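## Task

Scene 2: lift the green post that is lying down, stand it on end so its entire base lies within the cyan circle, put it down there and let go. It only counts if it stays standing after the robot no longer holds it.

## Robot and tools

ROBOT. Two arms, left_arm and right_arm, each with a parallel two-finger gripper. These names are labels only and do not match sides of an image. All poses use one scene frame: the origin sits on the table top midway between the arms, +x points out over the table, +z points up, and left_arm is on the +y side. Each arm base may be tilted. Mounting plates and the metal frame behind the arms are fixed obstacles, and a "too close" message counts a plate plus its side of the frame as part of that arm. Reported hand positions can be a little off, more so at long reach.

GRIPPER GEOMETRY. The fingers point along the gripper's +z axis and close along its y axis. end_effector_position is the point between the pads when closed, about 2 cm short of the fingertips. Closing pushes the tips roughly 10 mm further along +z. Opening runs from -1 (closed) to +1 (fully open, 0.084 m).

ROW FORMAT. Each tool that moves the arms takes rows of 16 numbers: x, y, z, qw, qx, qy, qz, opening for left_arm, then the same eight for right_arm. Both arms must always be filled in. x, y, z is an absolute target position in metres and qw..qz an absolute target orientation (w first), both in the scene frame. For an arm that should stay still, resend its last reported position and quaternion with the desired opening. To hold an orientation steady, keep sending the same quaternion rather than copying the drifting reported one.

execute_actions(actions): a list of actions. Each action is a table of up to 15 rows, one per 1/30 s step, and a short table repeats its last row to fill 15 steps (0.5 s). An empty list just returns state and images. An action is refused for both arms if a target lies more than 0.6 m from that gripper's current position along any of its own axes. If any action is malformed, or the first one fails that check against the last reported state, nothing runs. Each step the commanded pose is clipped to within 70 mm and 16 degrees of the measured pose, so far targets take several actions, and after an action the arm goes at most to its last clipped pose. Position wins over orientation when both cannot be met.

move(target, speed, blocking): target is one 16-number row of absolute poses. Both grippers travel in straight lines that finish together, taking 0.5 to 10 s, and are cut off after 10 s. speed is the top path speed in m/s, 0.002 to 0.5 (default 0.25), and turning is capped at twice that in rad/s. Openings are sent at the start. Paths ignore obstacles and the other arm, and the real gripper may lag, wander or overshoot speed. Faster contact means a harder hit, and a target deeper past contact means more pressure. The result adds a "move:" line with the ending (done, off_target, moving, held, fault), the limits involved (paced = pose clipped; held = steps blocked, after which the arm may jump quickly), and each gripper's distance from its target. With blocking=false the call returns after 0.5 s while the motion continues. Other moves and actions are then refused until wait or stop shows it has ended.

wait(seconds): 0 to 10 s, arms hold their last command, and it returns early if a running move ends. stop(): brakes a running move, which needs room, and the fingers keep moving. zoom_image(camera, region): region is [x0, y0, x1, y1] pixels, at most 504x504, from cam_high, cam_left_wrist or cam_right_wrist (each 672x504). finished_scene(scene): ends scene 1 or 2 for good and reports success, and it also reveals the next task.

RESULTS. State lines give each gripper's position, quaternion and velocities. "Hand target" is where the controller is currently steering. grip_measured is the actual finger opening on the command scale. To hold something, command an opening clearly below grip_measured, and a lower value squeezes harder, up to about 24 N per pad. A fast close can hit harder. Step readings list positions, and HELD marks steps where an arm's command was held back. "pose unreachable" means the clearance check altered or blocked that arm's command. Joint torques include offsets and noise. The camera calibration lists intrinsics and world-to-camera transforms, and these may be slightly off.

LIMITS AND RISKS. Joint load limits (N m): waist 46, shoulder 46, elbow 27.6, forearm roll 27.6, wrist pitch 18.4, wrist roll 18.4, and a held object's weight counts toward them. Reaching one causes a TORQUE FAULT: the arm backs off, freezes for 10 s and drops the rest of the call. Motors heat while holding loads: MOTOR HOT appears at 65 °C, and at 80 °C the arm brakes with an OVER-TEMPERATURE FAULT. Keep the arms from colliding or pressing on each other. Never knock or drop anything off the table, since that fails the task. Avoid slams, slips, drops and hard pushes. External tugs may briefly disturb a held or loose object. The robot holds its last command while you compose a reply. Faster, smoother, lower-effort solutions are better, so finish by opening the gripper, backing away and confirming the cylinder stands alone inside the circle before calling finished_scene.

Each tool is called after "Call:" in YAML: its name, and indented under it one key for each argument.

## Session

Call:
execute_actions:
  actions: []

Scene clock: 0.00 s.
left_arm: end_effector_position=(+0.5218, +0.5134, +0.2230) grip_measured=+1.00 end_effector_quat_wxyz=(+0.025, +0.923, -0.061, +0.379) end_effector_velocity=(-0.000, -0.000, -0.000) end_effector_angular_velocity=(+0.000, +0.001, -0.001) | right_arm: end_effector_position=(+0.5223, -0.1826, +0.3491) grip_measured=+1.00 end_effector_quat_wxyz=(+0.634, -0.513, +0.493, +0.304) end_effector_velocity=(+0.000, -0.000, +0.000) end_effector_angular_velocity=(-0.000, -0.000, -0.000)
Joint positions: left_arm=[ 0.498 -0.368 -0.653 -2.249  0.26   2.845  0.084] | right_arm=[-0.268 -0.116 -0.802  1.533  1.191  0.071  0.084]
Joint velocities: left_arm=[-0.     0.001 -0.     0.001 -0.001 -0.     0.   ] | right_arm=[ 0. -0. -0. -0. -0. -0. -0.]
Joint torques (N m, as the arm reports them, + toward a larger angle): no reading
Hand target (left_arm): +0.522, +0.513, +0.223; +0.025, +0.923, -0.061, +0.379
Hand target (right_arm): +0.522, -0.183, +0.349; +0.634, -0.513, +0.493, +0.304
camera_calibration (this result's frames):
cam_right_wrist: T_world_to_cam=[[-0.887749, 0.300362, -0.348832, 0.678769], [-0.332587, 0.105405, 0.937164, -0.0683501], [0.318257, 0.947983, 0.00632354, 0.135172], [0, 0, 0, 1]] pos_world=[0.536825, -0.324813, 0.299977]

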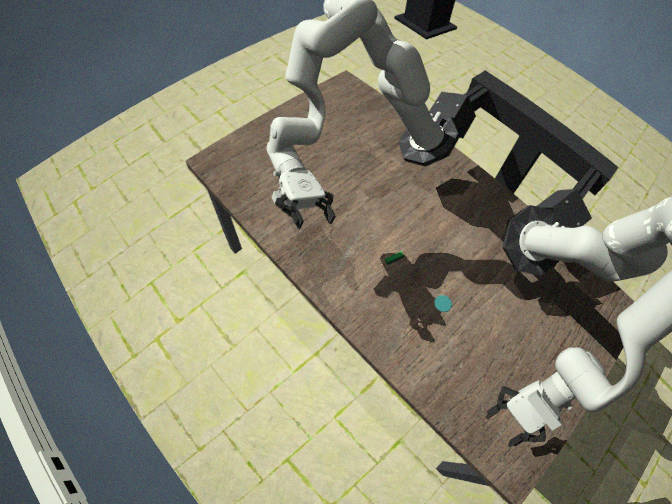

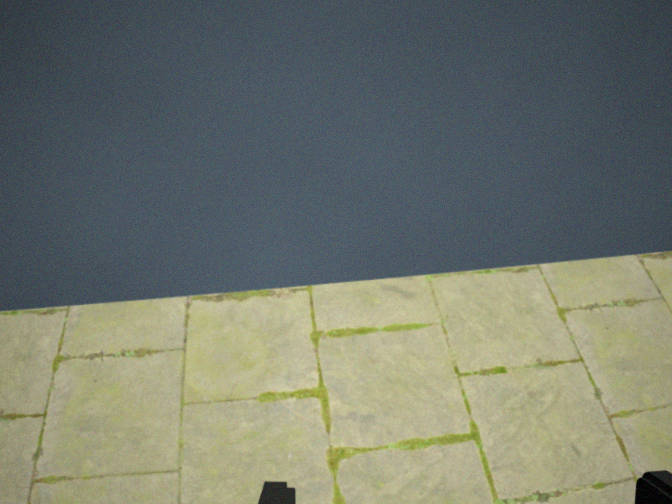

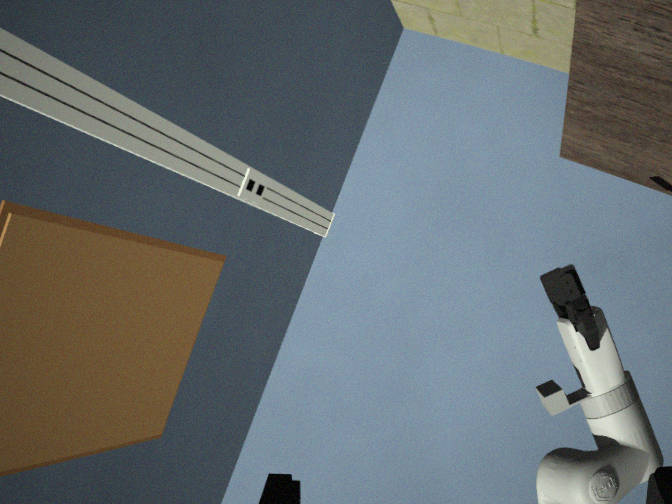

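Call:
zoom_image:
  camera: "cam_high"
  region: [360, 230, 470, 330]

Region (360, 230, 470, 330) of cam_high's 672x504 image, scaled by 4.582, with more detail than that image has; it fills the top 458 rows of this view, and the rest is white.

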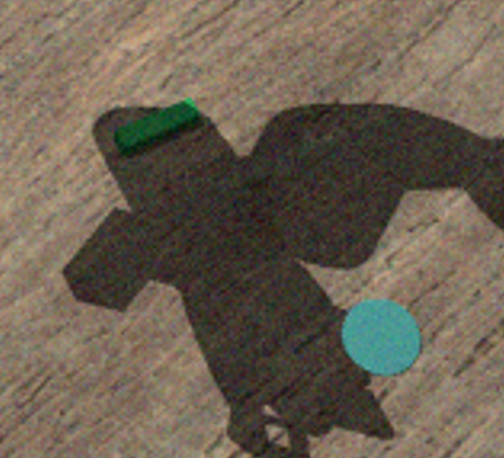

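Call:
zoom_image:
  camera: "cam_high"
  region: [376, 242, 412, 272]

Region (376, 242, 412, 272) of cam_high's 672x504 image, scaled by 14.000, with more detail than that image has.

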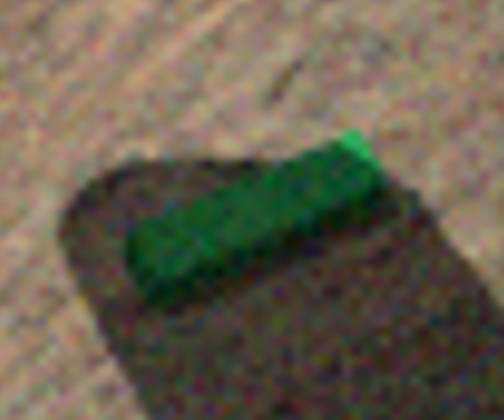

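Call:
execute_actions:
  actions:
    - [[0.5218,0.5134,0.223,0.025,0.923,-0.061,0.379,1,0.522,-0.1824,0.3487,0.6335,-0.5138,0.4927,0.3042,0.95],[0.5218,0.5134,0.223,0.025,0.923,-0.061,0.379,1,0.5211,-0.182,0.3477,0.6319,-0.5162,0.4918,0.305,0.9],[0.5218,0.5134,0.223,0.025,0.923,-0.061,0.379,1,0.5197,-0.1812,0.3459,0.6292,-0.5202,0.4904,0.3062,0.85],[0.5218,0.5134,0.223,0.025,0.923,-0.061,0.379,1,0.5176,-0.18,0.3435,0.6253,-0.5258,0.4882,0.3079,0.8],[0.5218,0.5134,0.223,0.025,0.923,-0.061,0.379,1,0.515,-0.1786,0.3403,0.6204,-0.5329,0.4855,0.31,0.75],[0.5218,0.5134,0.223,0.025,0.923,-0.061,0.379,1,0.5118,-0.1768,0.3364,0.6143,-0.5415,0.4821,0.3125,0.7],[0.5218,0.5134,0.223,0.025,0.923,-0.061,0.379,1,0.508,-0.1748,0.3318,0.6069,-0.5516,0.478,0.3155,0.65],[0.5218,0.5134,0.223,0.025,0.923,-0.061,0.379,1,0.5036,-0.1724,0.3265,0.5983,-0.5631,0.4731,0.3189,0.6],[0.5218,0.5134,0.223,0.025,0.923,-0.061,0.379,1,0.4986,-0.1696,0.3206,0.5884,-0.576,0.4675,0.3226,0.55],[0.5218,0.5134,0.223,0.025,0.923,-0.061,0.379,1,0.4931,-0.1666,0.3139,0.577,-0.5902,0.461,0.3267,0.5],[0.5218,0.5134,0.223,0.025,0.923,-0.061,0.379,1,0.4869,-0.1632,0.3065,0.5642,-0.6056,0.4537,0.331,0.45],[0.5218,0.5134,0.223,0.025,0.923,-0.061,0.379,1,0.4802,-0.1595,0.2984,0.55,-0.6222,0.4454,0.3355,0.4],[0.5218,0.5134,0.223,0.025,0.923,-0.061,0.379,1,0.4732,-0.1557,0.2899,0.5347,-0.6391,0.4364,0.3401,0.35],[0.5218,0.5134,0.223,0.025,0.923,-0.061,0.379,1,0.4662,-0.1519,0.2814,0.5192,-0.6556,0.4273,0.3444,0.3],[0.5218,0.5134,0.223,0.025,0.923,-0.061,0.379,1,0.4591,-0.148,0.273,0.5032,-0.6717,0.4178,0.3485,0.25]]
    - [[0.5218,0.5134,0.223,0.025,0.923,-0.061,0.379,1,0.4521,-0.1442,0.2645,0.0533,-0.9149,0.1286,0.379,0.2],[0.5218,0.5134,0.223,0.025,0.923,-0.061,0.379,1,0.4451,-0.1403,0.2561,0.0533,-0.9149,0.1286,0.379,0.2],[0.5218,0.5134,0.223,0.025,0.923,-0.061,0.379,1,0.4381,-0.1365,0.2476,0.0533,-0.9149,0.1286,0.379,0.2],[0.5218,0.5134,0.223,0.025,0.923,-0.061,0.379,1,0.4311,-0.1326,0.2391,0.0533,-0.9149,0.1286,0.379,0.2],[0.5218,0.5134,0.223,0.025,0.923,-0.061,0.379,1,0.424,-0.1288,0.2307,0.0533,-0.9149,0.1286,0.379,0.2],[0.5218,0.5134,0.223,0.025,0.923,-0.061,0.379,1,0.417,-0.125,0.2222,0.0533,-0.9149,0.1286,0.379,0.2],[0.5218,0.5134,0.223,0.025,0.923,-0.061,0.379,1,0.41,-0.1211,0.2138,0.0533,-0.9149,0.1286,0.379,0.2],[0.5218,0.5134,0.223,0.025,0.923,-0.061,0.379,1,0.403,-0.1173,0.2053,0.0533,-0.9149,0.1286,0.379,0.2],[0.5218,0.5134,0.223,0.025,0.923,-0.061,0.379,1,0.396,-0.1134,0.1969,0.0533,-0.9149,0.1286,0.379,0.2],[0.5218,0.5134,0.223,0.025,0.923,-0.061,0.379,1,0.389,-0.1096,0.1884,0.0533,-0.9149,0.1286,0.379,0.2],[0.5218,0.5134,0.223,0.025,0.923,-0.061,0.379,1,0.3819,-0.1057,0.1799,0.0533,-0.9149,0.1286,0.379,0.2],[0.5218,0.5134,0.223,0.025,0.923,-0.061,0.379,1,0.3749,-0.1019,0.1715,0.0533,-0.9149,0.1286,0.379,0.2],[0.5218,0.5134,0.223,0.025,0.923,-0.061,0.379,1,0.3679,-0.0981,0.163,0.0533,-0.9149,0.1286,0.379,0.2],[0.5218,0.5134,0.223,0.025,0.923,-0.061,0.379,1,0.3609,-0.0942,0.1546,0.0533,-0.9149,0.1286,0.379,0.2],[0.5218,0.5134,0.223,0.025,0.923,-0.061,0.379,1,0.3539,-0.0904,0.1461,0.0533,-0.9149,0.1286,0.379,0.2]]
    - [[0.5218,0.5134,0.223,0.025,0.923,-0.061,0.379,1,0.3468,-0.0865,0.1377,0.0533,-0.9149,0.1286,0.379,0.2],[0.5218,0.5134,0.223,0.025,0.923,-0.061,0.379,1,0.3398,-0.0827,0.1292,0.0533,-0.9149,0.1286,0.379,0.2],[0.5218,0.5134,0.223,0.025,0.923,-0.061,0.379,1,0.3328,-0.0789,0.1207,0.0533,-0.9149,0.1286,0.379,0.2],[0.5218,0.5134,0.223,0.025,0.923,-0.061,0.379,1,0.3261,-0.0752,0.1126,0.0533,-0.9149,0.1286,0.379,0.2],[0.5218,0.5134,0.223,0.025,0.923,-0.061,0.379,1,0.3199,-0.0718,0.1052,0.0533,-0.9149,0.1286,0.379,0.2],[0.5218,0.5134,0.223,0.025,0.923,-0.061,0.379,1,0.3144,-0.0688,0.0985,0.0533,-0.9149,0.1286,0.379,0.2],[0.5218,0.5134,0.223,0.025,0.923,-0.061,0.379,1,0.3094,-0.066,0.0926,0.0533,-0.9149,0.1286,0.379,0.2],[0.5218,0.5134,0.223,0.025,0.923,-0.061,0.379,1,0.305,-0.0636,0.0873,0.0533,-0.9149,0.1286,0.379,0.2],[0.5218,0.5134,0.223,0.025,0.923,-0.061,0.379,1,0.3012,-0.0616,0.0827,0.0533,-0.9149,0.1286,0.379,0.2],[0.5218,0.5134,0.223,0.025,0.923,-0.061,0.379,1,0.298,-0.0598,0.0788,0.0533,-0.9149,0.1286,0.379,0.2],[0.5218,0.5134,0.223,0.025,0.923,-0.061,0.379,1,0.2954,-0.0584,0.0756,0.0533,-0.9149,0.1286,0.379,0.2],[0.5218,0.5134,0.223,0.025,0.923,-0.061,0.379,1,0.2933,-0.0572,0.0732,0.0533,-0.9149,0.1286,0.379,0.2],[0.5218,0.5134,0.223,0.025,0.923,-0.061,0.379,1,0.2919,-0.0564,0.0714,0.0533,-0.9149,0.1286,0.379,0.2],[0.5218,0.5134,0.223,0.025,0.923,-0.061,0.379,1,0.291,-0.056,0.0704,0.0533,-0.9149,0.1286,0.379,0.2],[0.5218,0.5134,0.223,0.025,0.923,-0.061,0.379,1,0.2907,-0.0558,0.07,0.0533,-0.9149,0.1286,0.379,0.2]]

Scene clock: 67.30 s.
left_arm: end_effector_position=(+0.5218, +0.5134, +0.2230) grip_measured=+1.00 end_effector_quat_wxyz=(+0.025, +0.923, -0.061, +0.379) end_effector_velocity=(-0.000, +0.000, -0.000) end_effector_angular_velocity=(+0.001, +0.001, -0.001) | right_arm: end_effector_position=(+0.3006, -0.0663, +0.0913) grip_measured=+0.19 end_effector_quat_wxyz=(-0.184, +0.894, -0.179, -0.367) end_effector_velocity=(-0.084, +0.072, -0.147) end_effector_angular_velocity=(-0.595, -0.101, +0.709)
Joint positions: left_arm=[ 0.497 -0.368 -0.653 -2.247  0.259  2.842  0.084] | right_arm=[ 0.124  0.483 -0.921  0.301  0.667  0.449  0.052]
Joint velocities: left_arm=[ 0.     0.001 -0.     0.    -0.001  0.001 -0.   ] | right_arm=[ 0.302  0.616 -0.369 -1.238 -0.085  1.054  0.   ]
Joint torques (N m, as the arm reports them, + toward a larger angle): left_arm=[ -2.09 -12.21 -12.93  -0.07  -0.02  -0.24] | right_arm=[  8.14 -26.09  -7.26  -0.26   0.62   0.87]
Hand target (left_arm): +0.522, +0.513, +0.223; +0.025, +0.923, -0.061, +0.379
Hand target (right_arm): +0.292, -0.059, +0.071; -0.114, +0.915, -0.145, -0.360
Off the commanded pose (left_arm): 0.000 m, 0 deg.
Off the commanded pose (right_arm): 0.026 m, 16 deg; orientation clipped at the last step of the last action.
Step readings (end_effector_position; steps 1 to 15: 1st action; 16 to 30: 2nd action; 31 to 45: 3rd action):
0: left_arm (+0.5218, +0.5134, +0.2230) | right_arm (+0.5223, -0.1826, +0.3491)
1: left_arm (+0.5218, +0.5134, +0.2230) | right_arm (+0.5223, -0.1826, +0.3491)
2: left_arm (+0.5218, +0.5134, +0.2230) | right_arm (+0.5223, -0.1826, +0.3491)
4: left_arm (+0.5218, +0.5134, +0.2230) | right_arm (+0.5218, -0.1823, +0.3485)
8: left_arm (+0.5218, +0.5134, +0.2230) | right_arm (+0.5171, -0.1798, +0.3427)
15: left_arm (+0.5218, +0.5134, +0.2230) | right_arm (+0.4910, -0.1671, +0.3114)
16: left_arm (+0.5218, +0.5134, +0.2230) | right_arm (+0.4854, -0.1646, +0.3047)
17: left_arm (+0.5218, +0.5134, +0.2230) | right_arm (+0.4794, -0.1618, +0.2977)
19: left_arm (+0.5218, +0.5134, +0.2230) | right_arm (+0.4667, -0.1559, +0.2829)
23: left_arm (+0.5218, +0.5134, +0.2230) | right_arm (+0.4386, -0.1421, +0.2515)
30: left_arm (+0.5218, +0.5134, +0.2230) | right_arm (+0.3890, -0.1164, +0.1960)
31: left_arm (+0.5218, +0.5134, +0.2230) | right_arm (+0.3822, -0.1128, +0.1882)
32: left_arm (+0.5218, +0.5134, +0.2230) | right_arm (+0.3754, -0.1092, +0.1805)
34: left_arm (+0.5218, +0.5134, +0.2230) | right_arm (+0.3621, -0.1022, +0.1654)
38: left_arm (+0.5218, +0.5134, +0.2230) | right_arm (+0.3365, -0.0886, +0.1360)
45: end_effector_position above
camera_calibration (this result's frames):
cam_left_wrist: T_world_to_cam=[[-0.142167, -0.989817, 0.00718118, 0.610685], [-0.699134, 0.0952753, -0.708614, 0.537811], [0.700714, -0.105762, -0.70556, -0.0249443], [0, 0, 0, 1]] pos_world=[0.4803, 0.550588, 0.359115]
cam_right_wrist: T_world_to_cam=[[-0.462056, -0.863011, -0.204247, 0.138764], [-0.656675, 0.178147, 0.732831, 0.208193], [-0.596055, 0.472733, -0.649032, 0.400321], [0, 0, 0, 1]] pos_world=[0.439445, -0.106579, 0.135593]

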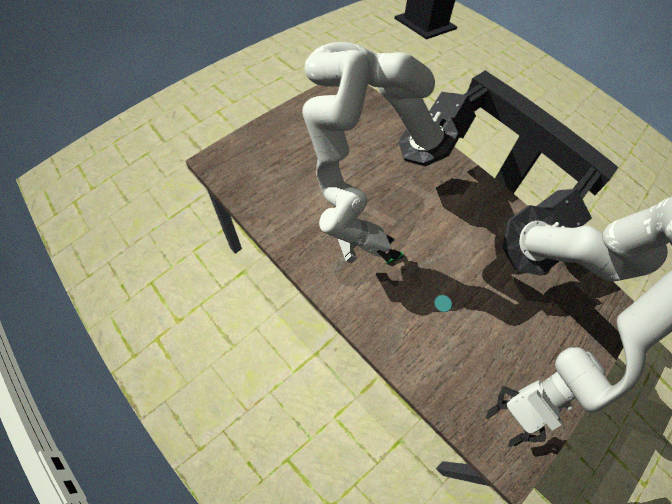

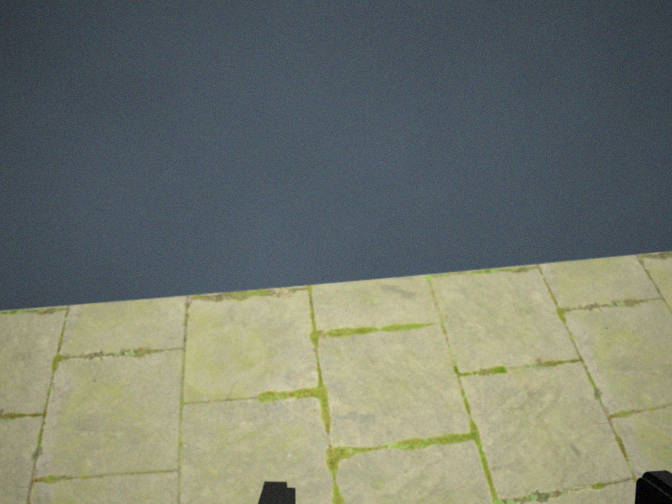

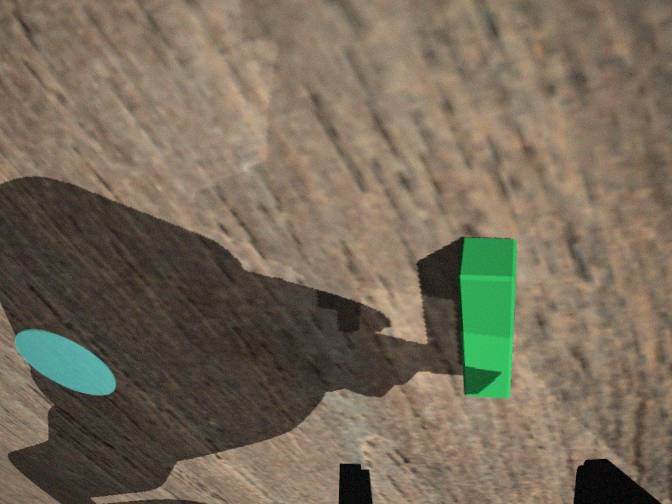

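Call:
execute_actions:
  actions: []

Scene clock: 73.27 s.
left_arm: end_effector_position=(+0.5218, +0.5134, +0.2230) grip_measured=+1.00 end_effector_quat_wxyz=(+0.025, +0.923, -0.061, +0.379) end_effector_velocity=(+0.000, -0.000, +0.000) end_effector_angular_velocity=(+0.001, -0.001, -0.001) | right_arm: end_effector_position=(+0.2924, -0.0586, +0.0710) grip_measured=+0.19 end_effector_quat_wxyz=(-0.114, +0.915, -0.145, -0.360) end_effector_velocity=(+0.001, -0.000, -0.000) end_effector_angular_velocity=(-0.000, -0.001, -0.002)
Joint positions: left_arm=[ 0.497 -0.368 -0.653 -2.247  0.259  2.842  0.084] | right_arm=[ 0.169  0.576 -0.999  0.078  0.694  0.646  0.052]
Joint velocities: left_arm=[-0.001 -0.001  0.     0.    -0.     0.001  0.   ] | right_arm=[-0.001 -0.     0.    -0.    -0.001  0.    -0.   ]
Joint torques (N m, as the arm reports them, + toward a larger angle): left_arm=[ -2.15 -12.11 -12.95  -0.1   -0.12  -0.27] | right_arm=[  9.69 -23.44  -5.5    0.46   0.49   1.02]
Hand target (left_arm): +0.522, +0.513, +0.223; +0.025, +0.923, -0.061, +0.379
Hand target (right_arm): +0.292, -0.059, +0.071; -0.114, +0.915, -0.145, -0.360
Off the commanded pose (left_arm): 0.000 m, 0 deg.
Off the commanded pose (right_arm): 0.003 m, 8 deg; orientation clipped at the last step of the last action.
camera_calibration (this result's frames):
cam_left_wrist: T_world_to_cam=[[-0.142167, -0.989817, 0.00718122, 0.610685], [-0.699134, 0.0952753, -0.708614, 0.537811], [0.700714, -0.105762, -0.70556, -0.0249442], [0, 0, 0, 1]] pos_world=[0.4803, 0.550588, 0.359115]
cam_right_wrist: T_world_to_cam=[[-0.355746, -0.927951, -0.111134, 0.096056], [-0.688961, 0.180042, 0.702081, 0.22805], [-0.631488, 0.326329, -0.703372, 0.38422], [0, 0, 0, 1]] pos_world=[0.433919, -0.0773055, 0.120815]

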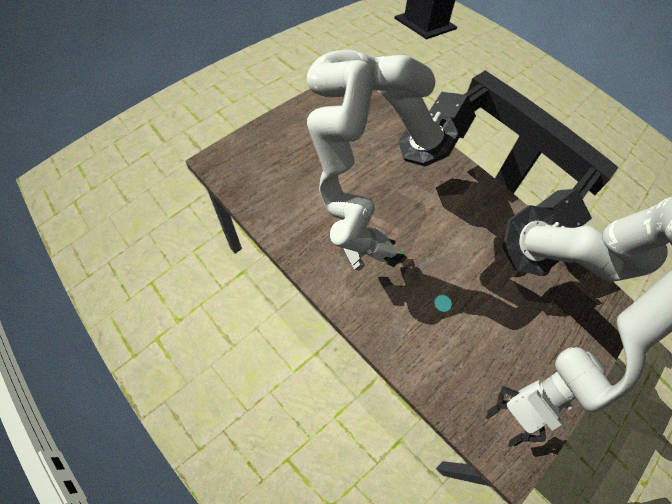

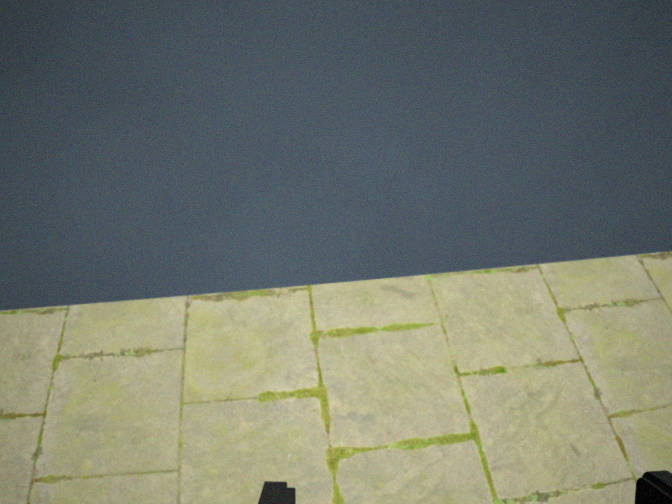

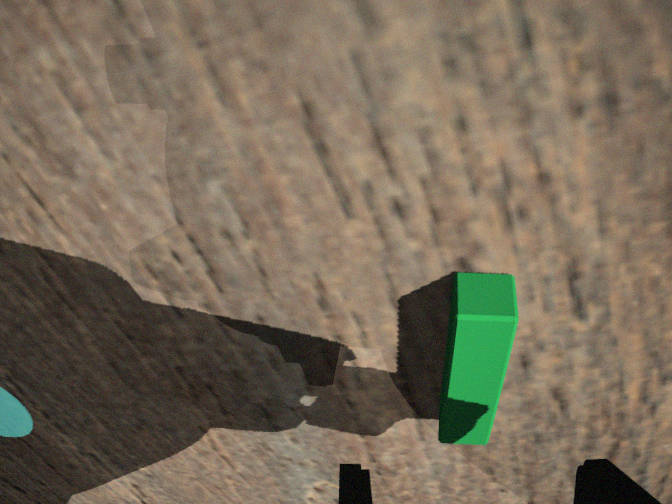

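Call:
zoom_image:
  camera: "cam_right_wrist"
  region: [320, 250, 640, 504]

Region (320, 250, 640, 504) of cam_right_wrist's 672x504 image, scaled by 1.575, with more detail than that image has; it fills the top 400 rows of this view, and the rest is white.

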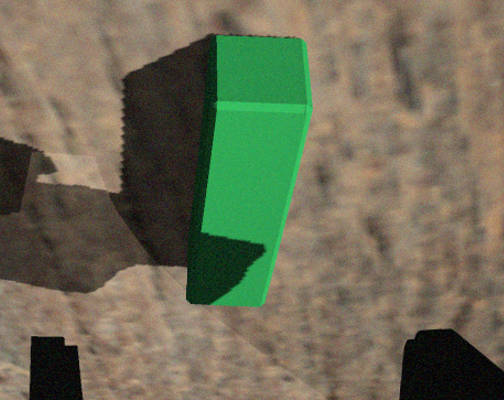

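Call:
execute_actions:
  actions:
    - [[0.5218,0.5134,0.223,0.025,0.923,-0.061,0.379,1,0.2924,-0.0586,0.0710,0.1137,-0.915,0.145,0.3601,0.19],[0.5218,0.5134,0.223,0.025,0.923,-0.061,0.379,1,0.2922,-0.0585,0.0708,0.112,-0.915,0.1447,0.3607,0.17],[0.5218,0.5134,0.223,0.025,0.923,-0.061,0.379,1,0.2918,-0.0583,0.0703,0.1081,-0.9149,0.1441,0.3619,0.15],[0.5218,0.5134,0.223,0.025,0.923,-0.061,0.379,1,0.2913,-0.0579,0.0694,0.102,-0.9147,0.1432,0.3639,0.13],[0.5218,0.5134,0.223,0.025,0.923,-0.061,0.379,1,0.2905,-0.0575,0.0682,0.0941,-0.9145,0.1421,0.3664,0.11],[0.5218,0.5134,0.223,0.025,0.923,-0.061,0.379,1,0.2897,-0.057,0.0664,0.0853,-0.9144,0.1408,0.3693,0.09],[0.5218,0.5134,0.223,0.025,0.923,-0.061,0.379,1,0.2889,-0.0564,0.0643,0.0765,-0.9142,0.1395,0.3721,0.07],[0.5218,0.5134,0.223,0.025,0.923,-0.061,0.379,1,0.2881,-0.056,0.0618,0.0686,-0.914,0.1384,0.3746,0.05],[0.5218,0.5134,0.223,0.025,0.923,-0.061,0.379,1,0.2876,-0.0556,0.0589,0.0625,-0.9138,0.1375,0.3766,0.03],[0.5218,0.5134,0.223,0.025,0.923,-0.061,0.379,1,0.2872,-0.0554,0.0557,0.0586,-0.9137,0.1369,0.3778,0.01],[0.5218,0.5134,0.223,0.025,0.923,-0.061,0.379,1,0.287,-0.0553,0.0524,0.0569,-0.9137,0.1366,0.3784,-0.01],[0.5218,0.5134,0.223,0.025,0.923,-0.061,0.379,1,0.287,-0.0553,0.049,0.0566,-0.9137,0.1366,0.3785,-0.03],[0.5218,0.5134,0.223,0.025,0.923,-0.061,0.379,1,0.287,-0.0553,0.0456,0.0566,-0.9137,0.1366,0.3785,-0.05],[0.5218,0.5134,0.223,0.025,0.923,-0.061,0.379,1,0.287,-0.0553,0.0423,0.0566,-0.9137,0.1366,0.3785,-0.07],[0.5218,0.5134,0.223,0.025,0.923,-0.061,0.379,1,0.287,-0.0553,0.0391,0.0566,-0.9137,0.1366,0.3785,-0.09]]
    - [[0.5218,0.5134,0.223,0.025,0.923,-0.061,0.379,1,0.287,-0.0553,0.0362,0.0566,-0.9137,0.1366,0.3785,-0.11],[0.5218,0.5134,0.223,0.025,0.923,-0.061,0.379,1,0.287,-0.0553,0.0337,0.0566,-0.9137,0.1366,0.3785,-0.13],[0.5218,0.5134,0.223,0.025,0.923,-0.061,0.379,1,0.287,-0.0553,0.0316,0.0566,-0.9137,0.1366,0.3785,-0.15],[0.5218,0.5134,0.223,0.025,0.923,-0.061,0.379,1,0.287,-0.0553,0.0298,0.0566,-0.9137,0.1366,0.3785,-0.17],[0.5218,0.5134,0.223,0.025,0.923,-0.061,0.379,1,0.287,-0.0553,0.0286,0.0566,-0.9137,0.1366,0.3785,-0.19],[0.5218,0.5134,0.223,0.025,0.923,-0.061,0.379,1,0.287,-0.0553,0.0277,0.0566,-0.9137,0.1366,0.3785,-0.2],[0.5218,0.5134,0.223,0.025,0.923,-0.061,0.379,1,0.287,-0.0553,0.0272,0.0566,-0.9137,0.1366,0.3785,-0.22],[0.5218,0.5134,0.223,0.025,0.923,-0.061,0.379,1,0.287,-0.0553,0.027,0.0566,-0.9137,0.1366,0.3785,-0.24],[0.5218,0.5134,0.223,0.025,0.923,-0.061,0.379,1,0.287,-0.0553,0.027,0.0566,-0.9137,0.1366,0.3785,-0.26],[0.5218,0.5134,0.223,0.025,0.923,-0.061,0.379,1,0.287,-0.0553,0.027,0.0566,-0.9137,0.1366,0.3785,-0.28],[0.5218,0.5134,0.223,0.025,0.923,-0.061,0.379,1,0.287,-0.0553,0.027,0.0566,-0.9137,0.1366,0.3785,-0.3]]

Scene clock: 125.13 s.
left_arm: end_effector_position=(+0.5218, +0.5134, +0.2230) grip_measured=+1.00 end_effector_quat_wxyz=(+0.025, +0.923, -0.061, +0.379) end_effector_velocity=(-0.000, -0.000, -0.001) end_effector_angular_velocity=(-0.001, +0.001, +0.001) | right_arm: end_effector_position=(+0.2871, -0.0553, +0.0275) grip_measured=-0.31 end_effector_quat_wxyz=(-0.057, +0.914, -0.137, -0.378) end_effector_velocity=(+0.003, +0.001, -0.004) end_effector_angular_velocity=(+0.001, -0.003, -0.001)
Joint positions: left_arm=[ 0.497 -0.368 -0.653 -2.247  0.259  2.842  0.084] | right_arm=[ 0.158  0.752 -1.166 -0.04   0.775  0.753  0.03 ]
Joint velocities: left_arm=[ 0.001  0.001  0.    -0.001  0.    -0.    -0.   ] | right_arm=[-0.004  0.013 -0.015 -0.003 -0.002 -0.003 -0.003]
Joint torques (N m, as the arm reports them, + toward a larger angle): left_arm=[ -2.24 -12.25 -12.98  -0.08  -0.05  -0.23] | right_arm=[ 11.53 -24.3   -5.08   0.5    0.48   1.29]
Hand target (left_arm): +0.522, +0.513, +0.223; +0.025, +0.923, -0.061, +0.379
Hand target (right_arm): +0.287, -0.055, +0.027; -0.057, +0.914, -0.137, -0.378
Off the commanded pose (left_arm): 0.000 m, 0 deg.
Off the commanded pose (right_arm): 0.000 m, 0 deg.
Step readings (end_effector_position; steps 1 to 15: 1st action; 16 to 30: 2nd action):
0: left_arm (+0.5218, +0.5134, +0.2230) | right_arm (+0.2924, -0.0586, +0.0710)
1: left_arm (+0.5218, +0.5134, +0.2230) | right_arm (+0.2924, -0.0586, +0.0710)
2: left_arm (+0.5218, +0.5134, +0.2230) | right_arm (+0.2924, -0.0586, +0.0710)
4: left_arm (+0.5218, +0.5134, +0.2230) | right_arm (+0.2923, -0.0586, +0.0709)
8: left_arm (+0.5218, +0.5134, +0.2230) | right_arm (+0.2912, -0.0580, +0.0689)
15: left_arm (+0.5218, +0.5134, +0.2230) | right_arm (+0.2873, -0.0559, +0.0536)
16: left_arm (+0.5218, +0.5134, +0.2230) | right_arm (+0.2869, -0.0559, +0.0505)
17: left_arm (+0.5218, +0.5134, +0.2230) | right_arm (+0.2867, -0.0558, +0.0474)
19: left_arm (+0.5218, +0.5134, +0.2230) | right_arm (+0.2864, -0.0558, +0.0413)
23: left_arm (+0.5218, +0.5134, +0.2230) | right_arm (+0.2864, -0.0558, +0.0321)
30: end_effector_position above
camera_calibration (this result's frames):
cam_left_wrist: T_world_to_cam=[[-0.142167, -0.989817, 0.00718126, 0.610685], [-0.699134, 0.0952753, -0.708614, 0.537811], [0.700714, -0.105762, -0.70556, -0.0249442], [0, 0, 0, 1]] pos_world=[0.4803, 0.550588, 0.359115]
cam_right_wrist: T_world_to_cam=[[-0.301325, -0.953493, -0.00740265, 0.0724478], [-0.66578, 0.204831, 0.717482, 0.248645], [-0.682598, 0.221124, -0.696537, 0.35788], [0, 0, 0, 1]] pos_world=[0.431662, -0.0609877, 0.0714142]

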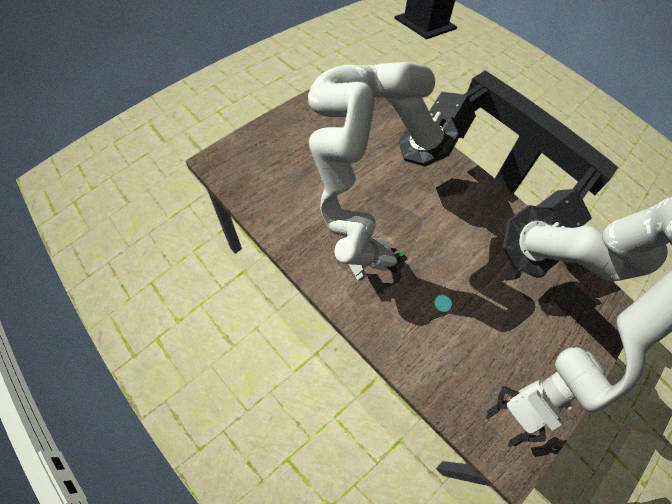

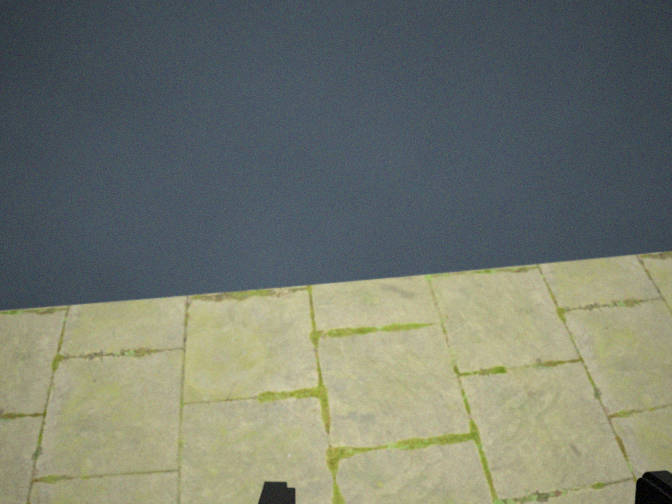

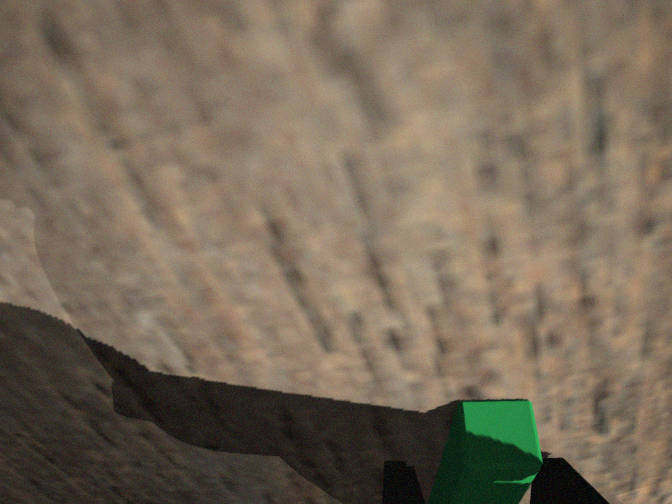

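Call:
zoom_image:
  camera: "cam_right_wrist"
  region: [360, 370, 620, 504]

Region (360, 370, 620, 504) of cam_right_wrist's 672x504 image, scaled by 1.938, with more detail than that image has; it fills the top 260 rows of this view, and the rest is white.

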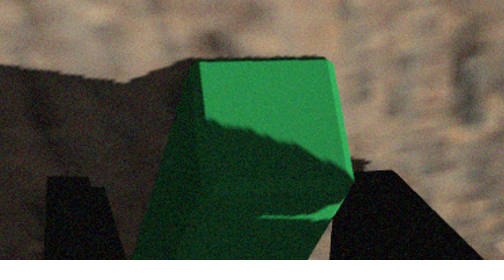

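Call:
execute_actions:
  actions:
    - [[0.5218,0.5134,0.223,0.025,0.923,-0.061,0.379,1,0.287,-0.0553,0.027,0.0566,-0.9137,0.1366,0.3785,-0.36],[0.5218,0.5134,0.223,0.025,0.923,-0.061,0.379,1,0.287,-0.0553,0.027,0.0566,-0.9137,0.1366,0.3785,-0.42],[0.5218,0.5134,0.223,0.025,0.923,-0.061,0.379,1,0.287,-0.0553,0.027,0.0566,-0.9137,0.1366,0.3785,-0.48],[0.5218,0.5134,0.223,0.025,0.923,-0.061,0.379,1,0.287,-0.0553,0.027,0.0566,-0.9137,0.1366,0.3785,-0.53],[0.5218,0.5134,0.223,0.025,0.923,-0.061,0.379,1,0.287,-0.0553,0.027,0.0566,-0.9137,0.1366,0.3785,-0.57],[0.5218,0.5134,0.223,0.025,0.923,-0.061,0.379,1,0.287,-0.0553,0.027,0.0566,-0.9137,0.1366,0.3785,-0.6],[0.5218,0.5134,0.223,0.025,0.923,-0.061,0.379,1,0.287,-0.0553,0.027,0.0566,-0.9137,0.1366,0.3785,-0.63],[0.5218,0.5134,0.223,0.025,0.923,-0.061,0.379,1,0.287,-0.0553,0.027,0.0566,-0.9137,0.1366,0.3785,-0.66],[0.5218,0.5134,0.223,0.025,0.923,-0.061,0.379,1,0.287,-0.0553,0.027,0.0566,-0.9137,0.1366,0.3785,-0.7],[0.5218,0.5134,0.223,0.025,0.923,-0.061,0.379,1,0.287,-0.0553,0.027,0.0566,-0.9137,0.1366,0.3785,-0.75],[0.5218,0.5134,0.223,0.025,0.923,-0.061,0.379,1,0.287,-0.0553,0.027,0.0566,-0.9137,0.1366,0.3785,-0.8],[0.5218,0.5134,0.223,0.025,0.923,-0.061,0.379,1,0.287,-0.0553,0.027,0.0566,-0.9137,0.1366,0.3785,-0.85],[0.5218,0.5134,0.223,0.025,0.923,-0.061,0.379,1,0.287,-0.0553,0.027,0.0566,-0.9137,0.1366,0.3785,-0.9],[0.5218,0.5134,0.223,0.025,0.923,-0.061,0.379,1,0.287,-0.0553,0.027,0.0566,-0.9137,0.1366,0.3785,-0.95],[0.5218,0.5134,0.223,0.025,0.923,-0.061,0.379,1,0.287,-0.0553,0.027,0.0566,-0.9137,0.1366,0.3785,-1]]

Scene clock: 137.10 s.
left_arm: end_effector_position=(+0.5218, +0.5134, +0.2230) grip_measured=+1.00 end_effector_quat_wxyz=(+0.025, +0.923, -0.061, +0.379) end_effector_velocity=(-0.000, -0.000, -0.001) end_effector_angular_velocity=(-0.001, +0.001, +0.000) | right_arm: end_effector_position=(+0.2870, -0.0553, +0.0270) grip_measured=-0.64 end_effector_quat_wxyz=(-0.057, +0.914, -0.137, -0.379) end_effector_velocity=(-0.000, -0.000, -0.000) end_effector_angular_velocity=(-0.001, +0.001, -0.001)
Joint positions: left_arm=[ 0.497 -0.368 -0.653 -2.247  0.259  2.842  0.084] | right_arm=[ 0.158  0.753 -1.167 -0.04   0.775  0.753  0.016]
Joint velocities: left_arm=[ 0.     0.001  0.    -0.001 -0.     0.001 -0.   ] | right_arm=[-0.     0.001  0.    -0.    -0.     0.001 -0.   ]
Joint torques (N m, as the arm reports them, + toward a larger angle): left_arm=[ -2.11 -12.24 -12.95  -0.05  -0.04  -0.28] | right_arm=[ 11.12 -24.38  -5.26   0.54   0.57   0.87]
Hand target (left_arm): +0.522, +0.513, +0.223; +0.025, +0.923, -0.061, +0.379
Hand target (right_arm): +0.287, -0.055, +0.027; -0.057, +0.914, -0.137, -0.379
Off the commanded pose (left_arm): 0.000 m, 0 deg.
Off the commanded pose (right_arm): 0.000 m, 0 deg.
Step readings (end_effector_position):
0: left_arm (+0.5218, +0.5134, +0.2230) | right_arm (+0.2870, -0.0553, +0.0270)
1: left_arm (+0.5218, +0.5134, +0.2230) | right_arm (+0.2870, -0.0553, +0.0270)
2: left_arm (+0.5218, +0.5134, +0.2230) | right_arm (+0.2870, -0.0553, +0.0270)
4: left_arm (+0.5218, +0.5134, +0.2230) | right_arm (+0.2870, -0.0553, +0.0270)
8: left_arm (+0.5218, +0.5134, +0.2230) | right_arm (+0.2870, -0.0553, +0.0270)
15: end_effector_position above
camera_calibration (this result's frames):
cam_left_wrist: T_world_to_cam=[[-0.142167, -0.989817, 0.00718105, 0.610685], [-0.699134, 0.0952753, -0.708614, 0.537811], [0.700714, -0.105762, -0.70556, -0.0249444], [0, 0, 0, 1]] pos_world=[0.4803, 0.550588, 0.359115]
cam_right_wrist: T_world_to_cam=[[-0.301089, -0.953569, -0.00721588, 0.0723453], [-0.665548, 0.204715, 0.717731, 0.248802], [-0.682928, 0.220903, -0.696283, 0.357552], [0, 0, 0, 1]] pos_world=[0.431554, -0.0609319, 0.070907]

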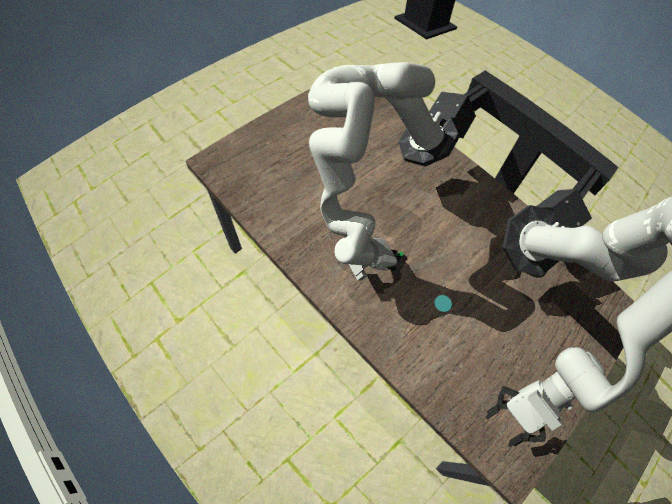

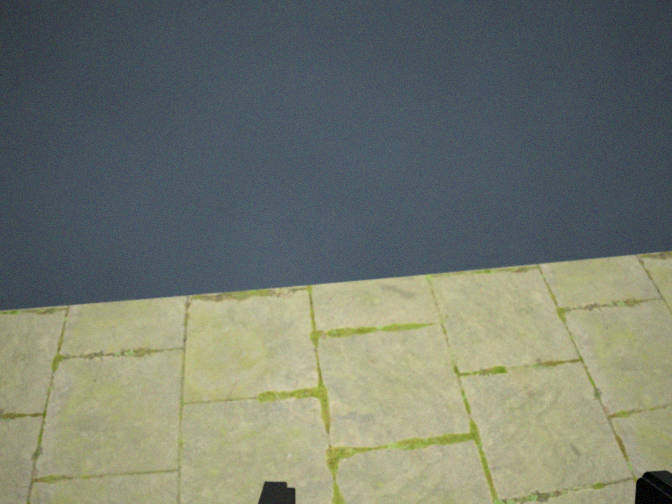

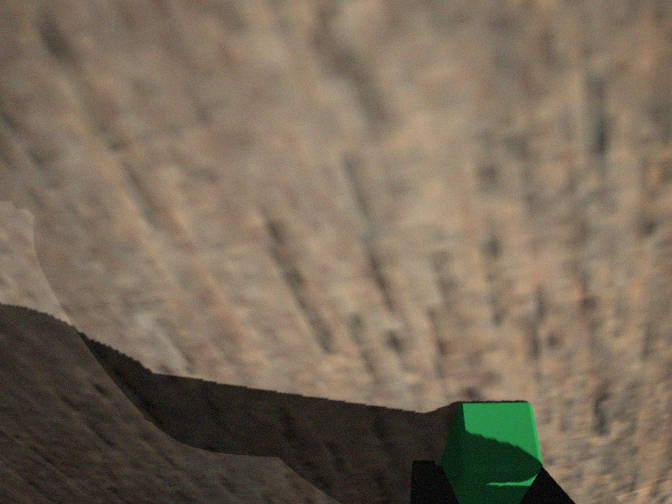

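Call:
execute_actions:
  actions:
    - [[0.5218,0.5134,0.223,0.025,0.923,-0.061,0.379,1,0.287,-0.0553,0.0270,0.0566,-0.9137,0.1366,0.3785,-1],[0.5218,0.5134,0.223,0.025,0.923,-0.061,0.379,1,0.287,-0.0553,0.0272,0.0572,-0.9140,0.1350,0.3782,-1],[0.5218,0.5134,0.223,0.025,0.923,-0.061,0.379,1,0.287,-0.0553,0.0275,0.0585,-0.9147,0.1319,0.3776,-1],[0.5218,0.5134,0.223,0.025,0.923,-0.061,0.379,1,0.287,-0.0553,0.0282,0.0607,-0.9157,0.1264,0.3765,-1],[0.5218,0.5134,0.223,0.025,0.923,-0.061,0.379,1,0.287,-0.0553,0.0291,0.0638,-0.9172,0.1185,0.3749,-1],[0.5218,0.5134,0.223,0.025,0.923,-0.061,0.379,1,0.287,-0.0552,0.0304,0.0678,-0.9191,0.1083,0.3728,-1],[0.5218,0.5134,0.223,0.025,0.923,-0.061,0.379,1,0.287,-0.0550,0.0320,0.0728,-0.9211,0.0957,0.3702,-1],[0.5218,0.5134,0.223,0.025,0.923,-0.061,0.379,1,0.287,-0.0546,0.0339,0.0786,-0.9234,0.0807,0.3670,-1],[0.5218,0.5134,0.223,0.025,0.923,-0.061,0.379,1,0.287,-0.0542,0.0361,0.0854,-0.9257,0.0633,0.3631,-1],[0.5218,0.5134,0.223,0.025,0.923,-0.061,0.379,1,0.287,-0.0536,0.0384,0.0930,-0.9278,0.0435,0.3585,-1],[0.5218,0.5134,0.223,0.025,0.923,-0.061,0.379,1,0.287,-0.0528,0.0409,0.1013,-0.9297,0.0221,0.3534,-1],[0.5218,0.5134,0.223,0.025,0.923,-0.061,0.379,1,0.287,-0.0518,0.0435,0.1100,-0.9311,-0.0009,0.3477,-1],[0.5218,0.5134,0.223,0.025,0.923,-0.061,0.379,1,0.287,-0.0506,0.0461,0.1190,-0.9320,-0.0247,0.3416,-1],[0.5218,0.5134,0.223,0.025,0.923,-0.061,0.379,1,0.287,-0.0491,0.0486,0.1279,-0.9322,-0.0485,0.3352,-1],[0.5218,0.5134,0.223,0.025,0.923,-0.061,0.379,1,0.287,-0.0475,0.0509,0.1367,-0.9317,-0.0722,0.3286,-1]]
    - [[0.5218,0.5134,0.223,0.025,0.923,-0.061,0.379,1,0.287,-0.0456,0.0531,0.3618,-0.3008,-0.8736,-0.1246,-1],[0.5218,0.5134,0.223,0.025,0.923,-0.061,0.379,1,0.287,-0.0435,0.0550,0.3618,-0.3008,-0.8736,-0.1246,-1],[0.5218,0.5134,0.223,0.025,0.923,-0.061,0.379,1,0.287,-0.0411,0.0566,0.3618,-0.3008,-0.8736,-0.1246,-1],[0.5218,0.5134,0.223,0.025,0.923,-0.061,0.379,1,0.287,-0.0385,0.0579,0.3618,-0.3008,-0.8736,-0.1246,-1],[0.5218,0.5134,0.223,0.025,0.923,-0.061,0.379,1,0.287,-0.0356,0.0588,0.3618,-0.3008,-0.8736,-0.1246,-1],[0.5218,0.5134,0.223,0.025,0.923,-0.061,0.379,1,0.287,-0.0325,0.0595,0.3618,-0.3008,-0.8736,-0.1246,-1],[0.5218,0.5134,0.223,0.025,0.923,-0.061,0.379,1,0.287,-0.0292,0.0598,0.3618,-0.3008,-0.8736,-0.1246,-1],[0.5218,0.5134,0.223,0.025,0.923,-0.061,0.379,1,0.287,-0.0256,0.0600,0.3618,-0.3008,-0.8736,-0.1246,-1],[0.5218,0.5134,0.223,0.025,0.923,-0.061,0.379,1,0.287,-0.0218,0.0600,0.3618,-0.3008,-0.8736,-0.1246,-1],[0.5218,0.5134,0.223,0.025,0.923,-0.061,0.379,1,0.287,-0.0178,0.0600,0.3618,-0.3008,-0.8736,-0.1246,-1],[0.5218,0.5134,0.223,0.025,0.923,-0.061,0.379,1,0.287,-0.0136,0.0600,0.3618,-0.3008,-0.8736,-0.1246,-1],[0.5218,0.5134,0.223,0.025,0.923,-0.061,0.379,1,0.287,-0.0091,0.0600,0.3618,-0.3008,-0.8736,-0.1246,-1],[0.5218,0.5134,0.223,0.025,0.923,-0.061,0.379,1,0.287,-0.0045,0.0600,0.3618,-0.3008,-0.8736,-0.1246,-1],[0.5218,0.5134,0.223,0.025,0.923,-0.061,0.379,1,0.287,0.0003,0.0600,0.3618,-0.3008,-0.8736,-0.1246,-1],[0.5218,0.5134,0.223,0.025,0.923,-0.061,0.379,1,0.287,0.0052,0.0600,0.3618,-0.3008,-0.8736,-0.1246,-1]]
    - [[0.5218,0.5134,0.223,0.025,0.923,-0.061,0.379,1,0.287,0.0103,0.0600,0.3618,-0.3008,-0.8736,-0.1246,-1],[0.5218,0.5134,0.223,0.025,0.923,-0.061,0.379,1,0.287,0.0156,0.0600,0.3618,-0.3008,-0.8736,-0.1246,-1],[0.5218,0.5134,0.223,0.025,0.923,-0.061,0.379,1,0.287,0.0209,0.0600,0.3618,-0.3008,-0.8736,-0.1246,-1],[0.5218,0.5134,0.223,0.025,0.923,-0.061,0.379,1,0.287,0.0264,0.0600,0.3618,-0.3008,-0.8736,-0.1246,-1],[0.5218,0.5134,0.223,0.025,0.923,-0.061,0.379,1,0.287,0.0319,0.0600,0.3618,-0.3008,-0.8736,-0.1246,-1],[0.5218,0.5134,0.223,0.025,0.923,-0.061,0.379,1,0.287,0.0376,0.0600,0.3618,-0.3008,-0.8736,-0.1246,-1],[0.5218,0.5134,0.223,0.025,0.923,-0.061,0.379,1,0.287,0.0432,0.0600,0.3618,-0.3008,-0.8736,-0.1246,-1],[0.5218,0.5134,0.223,0.025,0.923,-0.061,0.379,1,0.287,0.0489,0.0600,0.3618,-0.3008,-0.8736,-0.1246,-1],[0.5218,0.5134,0.223,0.025,0.923,-0.061,0.379,1,0.287,0.0547,0.0600,0.3618,-0.3008,-0.8736,-0.1246,-1],[0.5218,0.5134,0.223,0.025,0.923,-0.061,0.379,1,0.287,0.0604,0.0600,0.3618,-0.3008,-0.8736,-0.1246,-1],[0.5218,0.5134,0.223,0.025,0.923,-0.061,0.379,1,0.287,0.0661,0.0600,0.3618,-0.3008,-0.8736,-0.1246,-1],[0.5218,0.5134,0.223,0.025,0.923,-0.061,0.379,1,0.287,0.0717,0.0600,0.3618,-0.3008,-0.8736,-0.1246,-1],[0.5218,0.5134,0.223,0.025,0.923,-0.061,0.379,1,0.287,0.0774,0.0600,0.3618,-0.3008,-0.8736,-0.1246,-1],[0.5218,0.5134,0.223,0.025,0.923,-0.061,0.379,1,0.287,0.0829,0.0600,0.3618,-0.3008,-0.8736,-0.1246,-1],[0.5218,0.5134,0.223,0.025,0.923,-0.061,0.379,1,0.287,0.0884,0.0600,0.3618,-0.3008,-0.8736,-0.1246,-1]]
    - [[0.5218,0.5134,0.223,0.025,0.923,-0.061,0.379,1,0.287,0.0937,0.0600,0.3618,-0.3008,-0.8736,-0.1246,-1],[0.5218,0.5134,0.223,0.025,0.923,-0.061,0.379,1,0.287,0.0990,0.0600,0.3618,-0.3008,-0.8736,-0.1246,-1],[0.5218,0.5134,0.223,0.025,0.923,-0.061,0.379,1,0.287,0.1041,0.0600,0.3618,-0.3008,-0.8736,-0.1246,-1],[0.5218,0.5134,0.223,0.025,0.923,-0.061,0.379,1,0.287,0.1090,0.0600,0.3618,-0.3008,-0.8736,-0.1246,-1],[0.5218,0.5134,0.223,0.025,0.923,-0.061,0.379,1,0.287,0.1138,0.0600,0.3618,-0.3008,-0.8736,-0.1246,-1],[0.5218,0.5134,0.223,0.025,0.923,-0.061,0.379,1,0.287,0.1184,0.0600,0.3618,-0.3008,-0.8736,-0.1246,-1],[0.5218,0.5134,0.223,0.025,0.923,-0.061,0.379,1,0.287,0.1229,0.0600,0.3618,-0.3008,-0.8736,-0.1246,-1],[0.5218,0.5134,0.223,0.025,0.923,-0.061,0.379,1,0.287,0.1271,0.0600,0.3618,-0.3008,-0.8736,-0.1246,-1],[0.5218,0.5134,0.223,0.025,0.923,-0.061,0.379,1,0.287,0.1311,0.0600,0.3618,-0.3008,-0.8736,-0.1246,-1],[0.5218,0.5134,0.223,0.025,0.923,-0.061,0.379,1,0.287,0.1349,0.0600,0.3618,-0.3008,-0.8736,-0.1246,-1],[0.5218,0.5134,0.223,0.025,0.923,-0.061,0.379,1,0.287,0.1385,0.0600,0.3618,-0.3008,-0.8736,-0.1246,-1],[0.5218,0.5134,0.223,0.025,0.923,-0.061,0.379,1,0.287,0.1418,0.0600,0.3618,-0.3008,-0.8736,-0.1246,-1],[0.5218,0.5134,0.223,0.025,0.923,-0.061,0.379,1,0.287,0.1449,0.0600,0.3618,-0.3008,-0.8736,-0.1246,-1],[0.5218,0.5134,0.223,0.025,0.923,-0.061,0.379,1,0.287,0.1478,0.0600,0.3618,-0.3008,-0.8736,-0.1246,-1],[0.5218,0.5134,0.223,0.025,0.923,-0.061,0.379,1,0.287,0.1504,0.0600,0.3618,-0.3008,-0.8736,-0.1246,-1]]
    - [[0.5218,0.5134,0.223,0.025,0.923,-0.061,0.379,1,0.287,0.1528,0.0600,0.3618,-0.3008,-0.8736,-0.1246,-1],[0.5218,0.5134,0.223,0.025,0.923,-0.061,0.379,1,0.287,0.1549,0.0600,0.3618,-0.3008,-0.8736,-0.1246,-1],[0.5218,0.5134,0.223,0.025,0.923,-0.061,0.379,1,0.287,0.1568,0.0599,0.3618,-0.3008,-0.8736,-0.1246,-1],[0.5218,0.5134,0.223,0.025,0.923,-0.061,0.379,1,0.287,0.1584,0.0597,0.3618,-0.3008,-0.8736,-0.1246,-1],[0.5218,0.5134,0.223,0.025,0.923,-0.061,0.379,1,0.287,0.1599,0.0595,0.3618,-0.3008,-0.8736,-0.1246,-1],[0.5218,0.5134,0.223,0.025,0.923,-0.061,0.379,1,0.287,0.1611,0.0592,0.3618,-0.3008,-0.8736,-0.1246,-1],[0.5218,0.5134,0.223,0.025,0.923,-0.061,0.379,1,0.287,0.1621,0.0588,0.3618,-0.3008,-0.8736,-0.1246,-1],[0.5218,0.5134,0.223,0.025,0.923,-0.061,0.379,1,0.287,0.1629,0.0583,0.3618,-0.3008,-0.8736,-0.1246,-1],[0.5218,0.5134,0.223,0.025,0.923,-0.061,0.379,1,0.287,0.1635,0.0578,0.3618,-0.3008,-0.8736,-0.1246,-1],[0.5218,0.5134,0.223,0.025,0.923,-0.061,0.379,1,0.287,0.1639,0.0572,0.3618,-0.3008,-0.8736,-0.1246,-1],[0.5218,0.5134,0.223,0.025,0.923,-0.061,0.379,1,0.287,0.1643,0.0566,0.3618,-0.3008,-0.8736,-0.1246,-1],[0.5218,0.5134,0.223,0.025,0.923,-0.061,0.379,1,0.287,0.1645,0.0560,0.3618,-0.3008,-0.8736,-0.1246,-1],[0.5218,0.5134,0.223,0.025,0.923,-0.061,0.379,1,0.287,0.1646,0.0554,0.3618,-0.3008,-0.8736,-0.1246,-1],[0.5218,0.5134,0.223,0.025,0.923,-0.061,0.379,1,0.287,0.1646,0.0548,0.3618,-0.3008,-0.8736,-0.1246,-1],[0.5218,0.5134,0.223,0.025,0.923,-0.061,0.379,1,0.287,0.1646,0.0542,0.3618,-0.3008,-0.8736,-0.1246,-1]]
    - [[0.5218,0.5134,0.223,0.025,0.923,-0.061,0.379,1,0.287,0.1646,0.0537,0.3618,-0.3008,-0.8736,-0.1246,-1],[0.5218,0.5134,0.223,0.025,0.923,-0.061,0.379,1,0.287,0.1646,0.0532,0.3618,-0.3008,-0.8736,-0.1246,-1],[0.5218,0.5134,0.223,0.025,0.923,-0.061,0.379,1,0.287,0.1646,0.0528,0.3618,-0.3008,-0.8736,-0.1246,-1],[0.5218,0.5134,0.223,0.025,0.923,-0.061,0.379,1,0.287,0.1646,0.0525,0.3618,-0.3008,-0.8736,-0.1246,-1],[0.5218,0.5134,0.223,0.025,0.923,-0.061,0.379,1,0.287,0.1646,0.0523,0.3618,-0.3008,-0.8736,-0.1246,-1],[0.5218,0.5134,0.223,0.025,0.923,-0.061,0.379,1,0.287,0.1646,0.0521,0.3618,-0.3008,-0.8736,-0.1246,-1],[0.5218,0.5134,0.223,0.025,0.923,-0.061,0.379,1,0.287,0.1646,0.0520,0.3618,-0.3008,-0.8736,-0.1246,-1]]

Scene clock: 252.73 s.
left_arm: end_effector_position=(+0.5218, +0.5134, +0.2230) grip_measured=+1.00 end_effector_quat_wxyz=(+0.025, +0.923, -0.061, +0.379) end_effector_velocity=(-0.000, +0.001, -0.000) end_effector_angular_velocity=(+0.000, +0.001, +0.002) | right_arm: end_effector_position=(+0.2870, +0.1648, +0.0523) grip_measured=-0.64 end_effector_quat_wxyz=(-0.359, +0.303, +0.874, +0.124) end_effector_velocity=(-0.001, -0.001, -0.003) end_effector_angular_velocity=(+0.054, +0.050, +0.032)
Joint positions: left_arm=[ 0.497 -0.368 -0.653 -2.247  0.259  2.842  0.084] | right_arm=[ 0.484  1.043 -1.485  0.334  0.575 -2.098  0.016]
Joint velocities: left_arm=[ 0.001 -0.    -0.    -0.    -0.001 -0.001 -0.   ] | right_arm=[-0.026  0.023 -0.046  0.083  0.075 -0.122 -0.   ]
Joint torques (N m, as the arm reports them, + toward a larger angle): left_arm=[ -1.99 -12.08 -12.97  -0.18  -0.09  -0.27] | right_arm=[ 14.53 -28.23  -7.66  -0.21   0.     0.83]
Hand target (left_arm): +0.522, +0.513, +0.223; +0.025, +0.923, -0.061, +0.379
Hand target (right_arm): +0.287, +0.165, +0.052; -0.362, +0.301, +0.874, +0.125
Off the commanded pose (left_arm): 0.000 m, 0 deg.
Off the commanded pose (right_arm): 0.000 m, 0 deg.
Step readings (end_effector_position; steps 1 to 15: 1st action; 16 to 30: 2nd action; 31 to 45: 3rd action; 46 to 60: 4th action; 61 to 75: 5th action; 76 to 90: 6th action):
0: left_arm (+0.5218, +0.5134, +0.2230) | right_arm (+0.2870, -0.0553, +0.0270)
1: left_arm (+0.5218, +0.5134, +0.2230) | right_arm (+0.2870, -0.0553, +0.0270)
2: left_arm (+0.5218, +0.5134, +0.2230) | right_arm (+0.2870, -0.0553, +0.0270)
4: left_arm (+0.5218, +0.5134, +0.2230) | right_arm (+0.2870, -0.0553, +0.0270)
8: left_arm (+0.5218, +0.5134, +0.2230) | right_arm (+0.2868, -0.0553, +0.0285)
15: left_arm (+0.5218, +0.5134, +0.2230) | right_arm (+0.2870, -0.0529, +0.0391)
16: left_arm (+0.5218, +0.5134, +0.2230) | right_arm (+0.2870, -0.0520, +0.0413)
17: left_arm (+0.5218, +0.5134, +0.2230) | right_arm (+0.2870, -0.0509, +0.0436)
19: left_arm (+0.5218, +0.5134, +0.2230) | right_arm (+0.2870, -0.0481, +0.0481)
23: left_arm (+0.5218, +0.5134, +0.2230) | right_arm (+0.2871, -0.0399, +0.0556)
30: left_arm (+0.5218, +0.5134, +0.2230) | right_arm (+0.2864, -0.0172, +0.0604)
31: left_arm (+0.5218, +0.5134, +0.2230) | right_arm (+0.2863, -0.0131, +0.0606)
32: left_arm (+0.5218, +0.5134, +0.2230) | right_arm (+0.2863, -0.0088, +0.0608)
34: left_arm (+0.5218, +0.5134, +0.2230) | right_arm (+0.2862, +0.0002, +0.0611)
38: left_arm (+0.5218, +0.5134, +0.2230) | right_arm (+0.2861, +0.0201, +0.0616)
45: left_arm (+0.5218, +0.5134, +0.2230) | right_arm (+0.2858, +0.0582, +0.0623)
46: left_arm (+0.5218, +0.5134, +0.2230) | right_arm (+0.2857, +0.0637, +0.0624)
47: left_arm (+0.5218, +0.5134, +0.2230) | right_arm (+0.2857, +0.0692, +0.0624)
49: left_arm (+0.5218, +0.5134, +0.2230) | right_arm (+0.2857, +0.0800, +0.0624)
53: left_arm (+0.5218, +0.5134, +0.2230) | right_arm (+0.2858, +0.1007, +0.0623)
60: left_arm (+0.5218, +0.5134, +0.2230) | right_arm (+0.2860, +0.1314, +0.0618)
61: left_arm (+0.5218, +0.5134, +0.2230) | right_arm (+0.2861, +0.1350, +0.0617)
62: left_arm (+0.5218, +0.5134, +0.2230) | right_arm (+0.2861, +0.1384, +0.0616)
64: left_arm (+0.5218, +0.5134, +0.2230) | right_arm (+0.2863, +0.1446, +0.0613)
68: left_arm (+0.5218, +0.5134, +0.2230) | right_arm (+0.2866, +0.1542, +0.0606)
75: left_arm (+0.5218, +0.5134, +0.2230) | right_arm (+0.2865, +0.1631, +0.0579)
76: left_arm (+0.5218, +0.5134, +0.2230) | right_arm (+0.2864, +0.1637, +0.0575)
77: left_arm (+0.5218, +0.5134, +0.2230) | right_arm (+0.2864, +0.1642, +0.0570)
79: left_arm (+0.5218, +0.5134, +0.2230) | right_arm (+0.2865, +0.1651, +0.0562)
83: left_arm (+0.5218, +0.5134, +0.2230) | right_arm (+0.2869, +0.1657, +0.0545)
90: end_effector_position above
camera_calibration (this result's frames):
cam_left_wrist: T_world_to_cam=[[-0.142167, -0.989817, 0.00718113, 0.610685], [-0.699134, 0.0952754, -0.708614, 0.537811], [0.700714, -0.105762, -0.70556, -0.0249443], [0, 0, 0, 1]] pos_world=[0.4803, 0.550588, 0.359115]
cam_right_wrist: T_world_to_cam=[[0.612329, 0.790541, -0.00994747, -0.267043], [0.567175, -0.448012, -0.691085, 0.0130458], [-0.550787, 0.417529, -0.722705, 0.257638], [0, 0, 0, 1]] pos_world=[0.298023, 0.109382, 0.192556]

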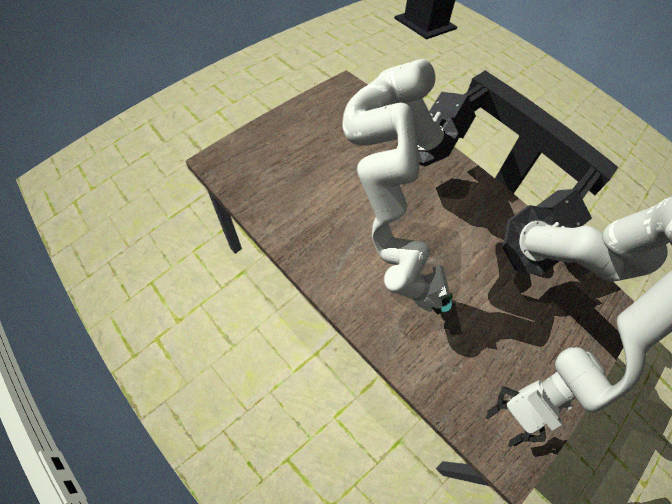

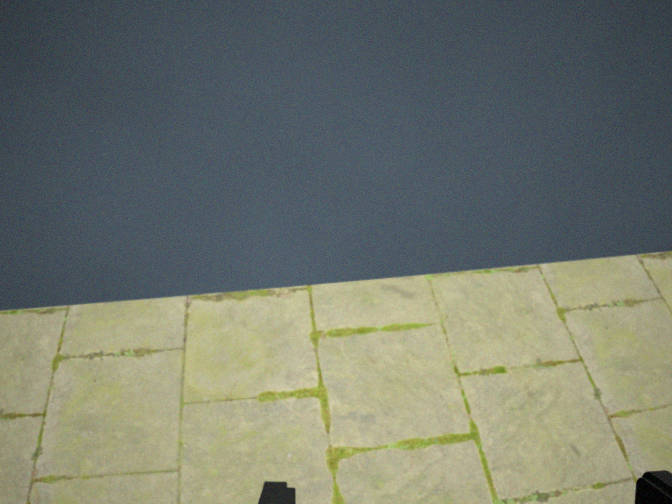

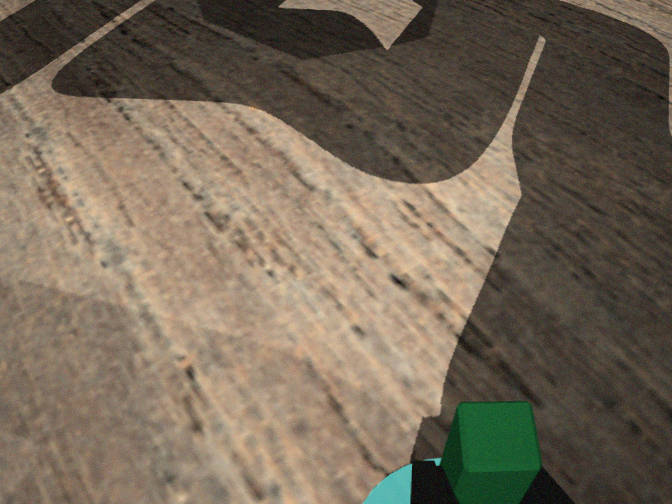

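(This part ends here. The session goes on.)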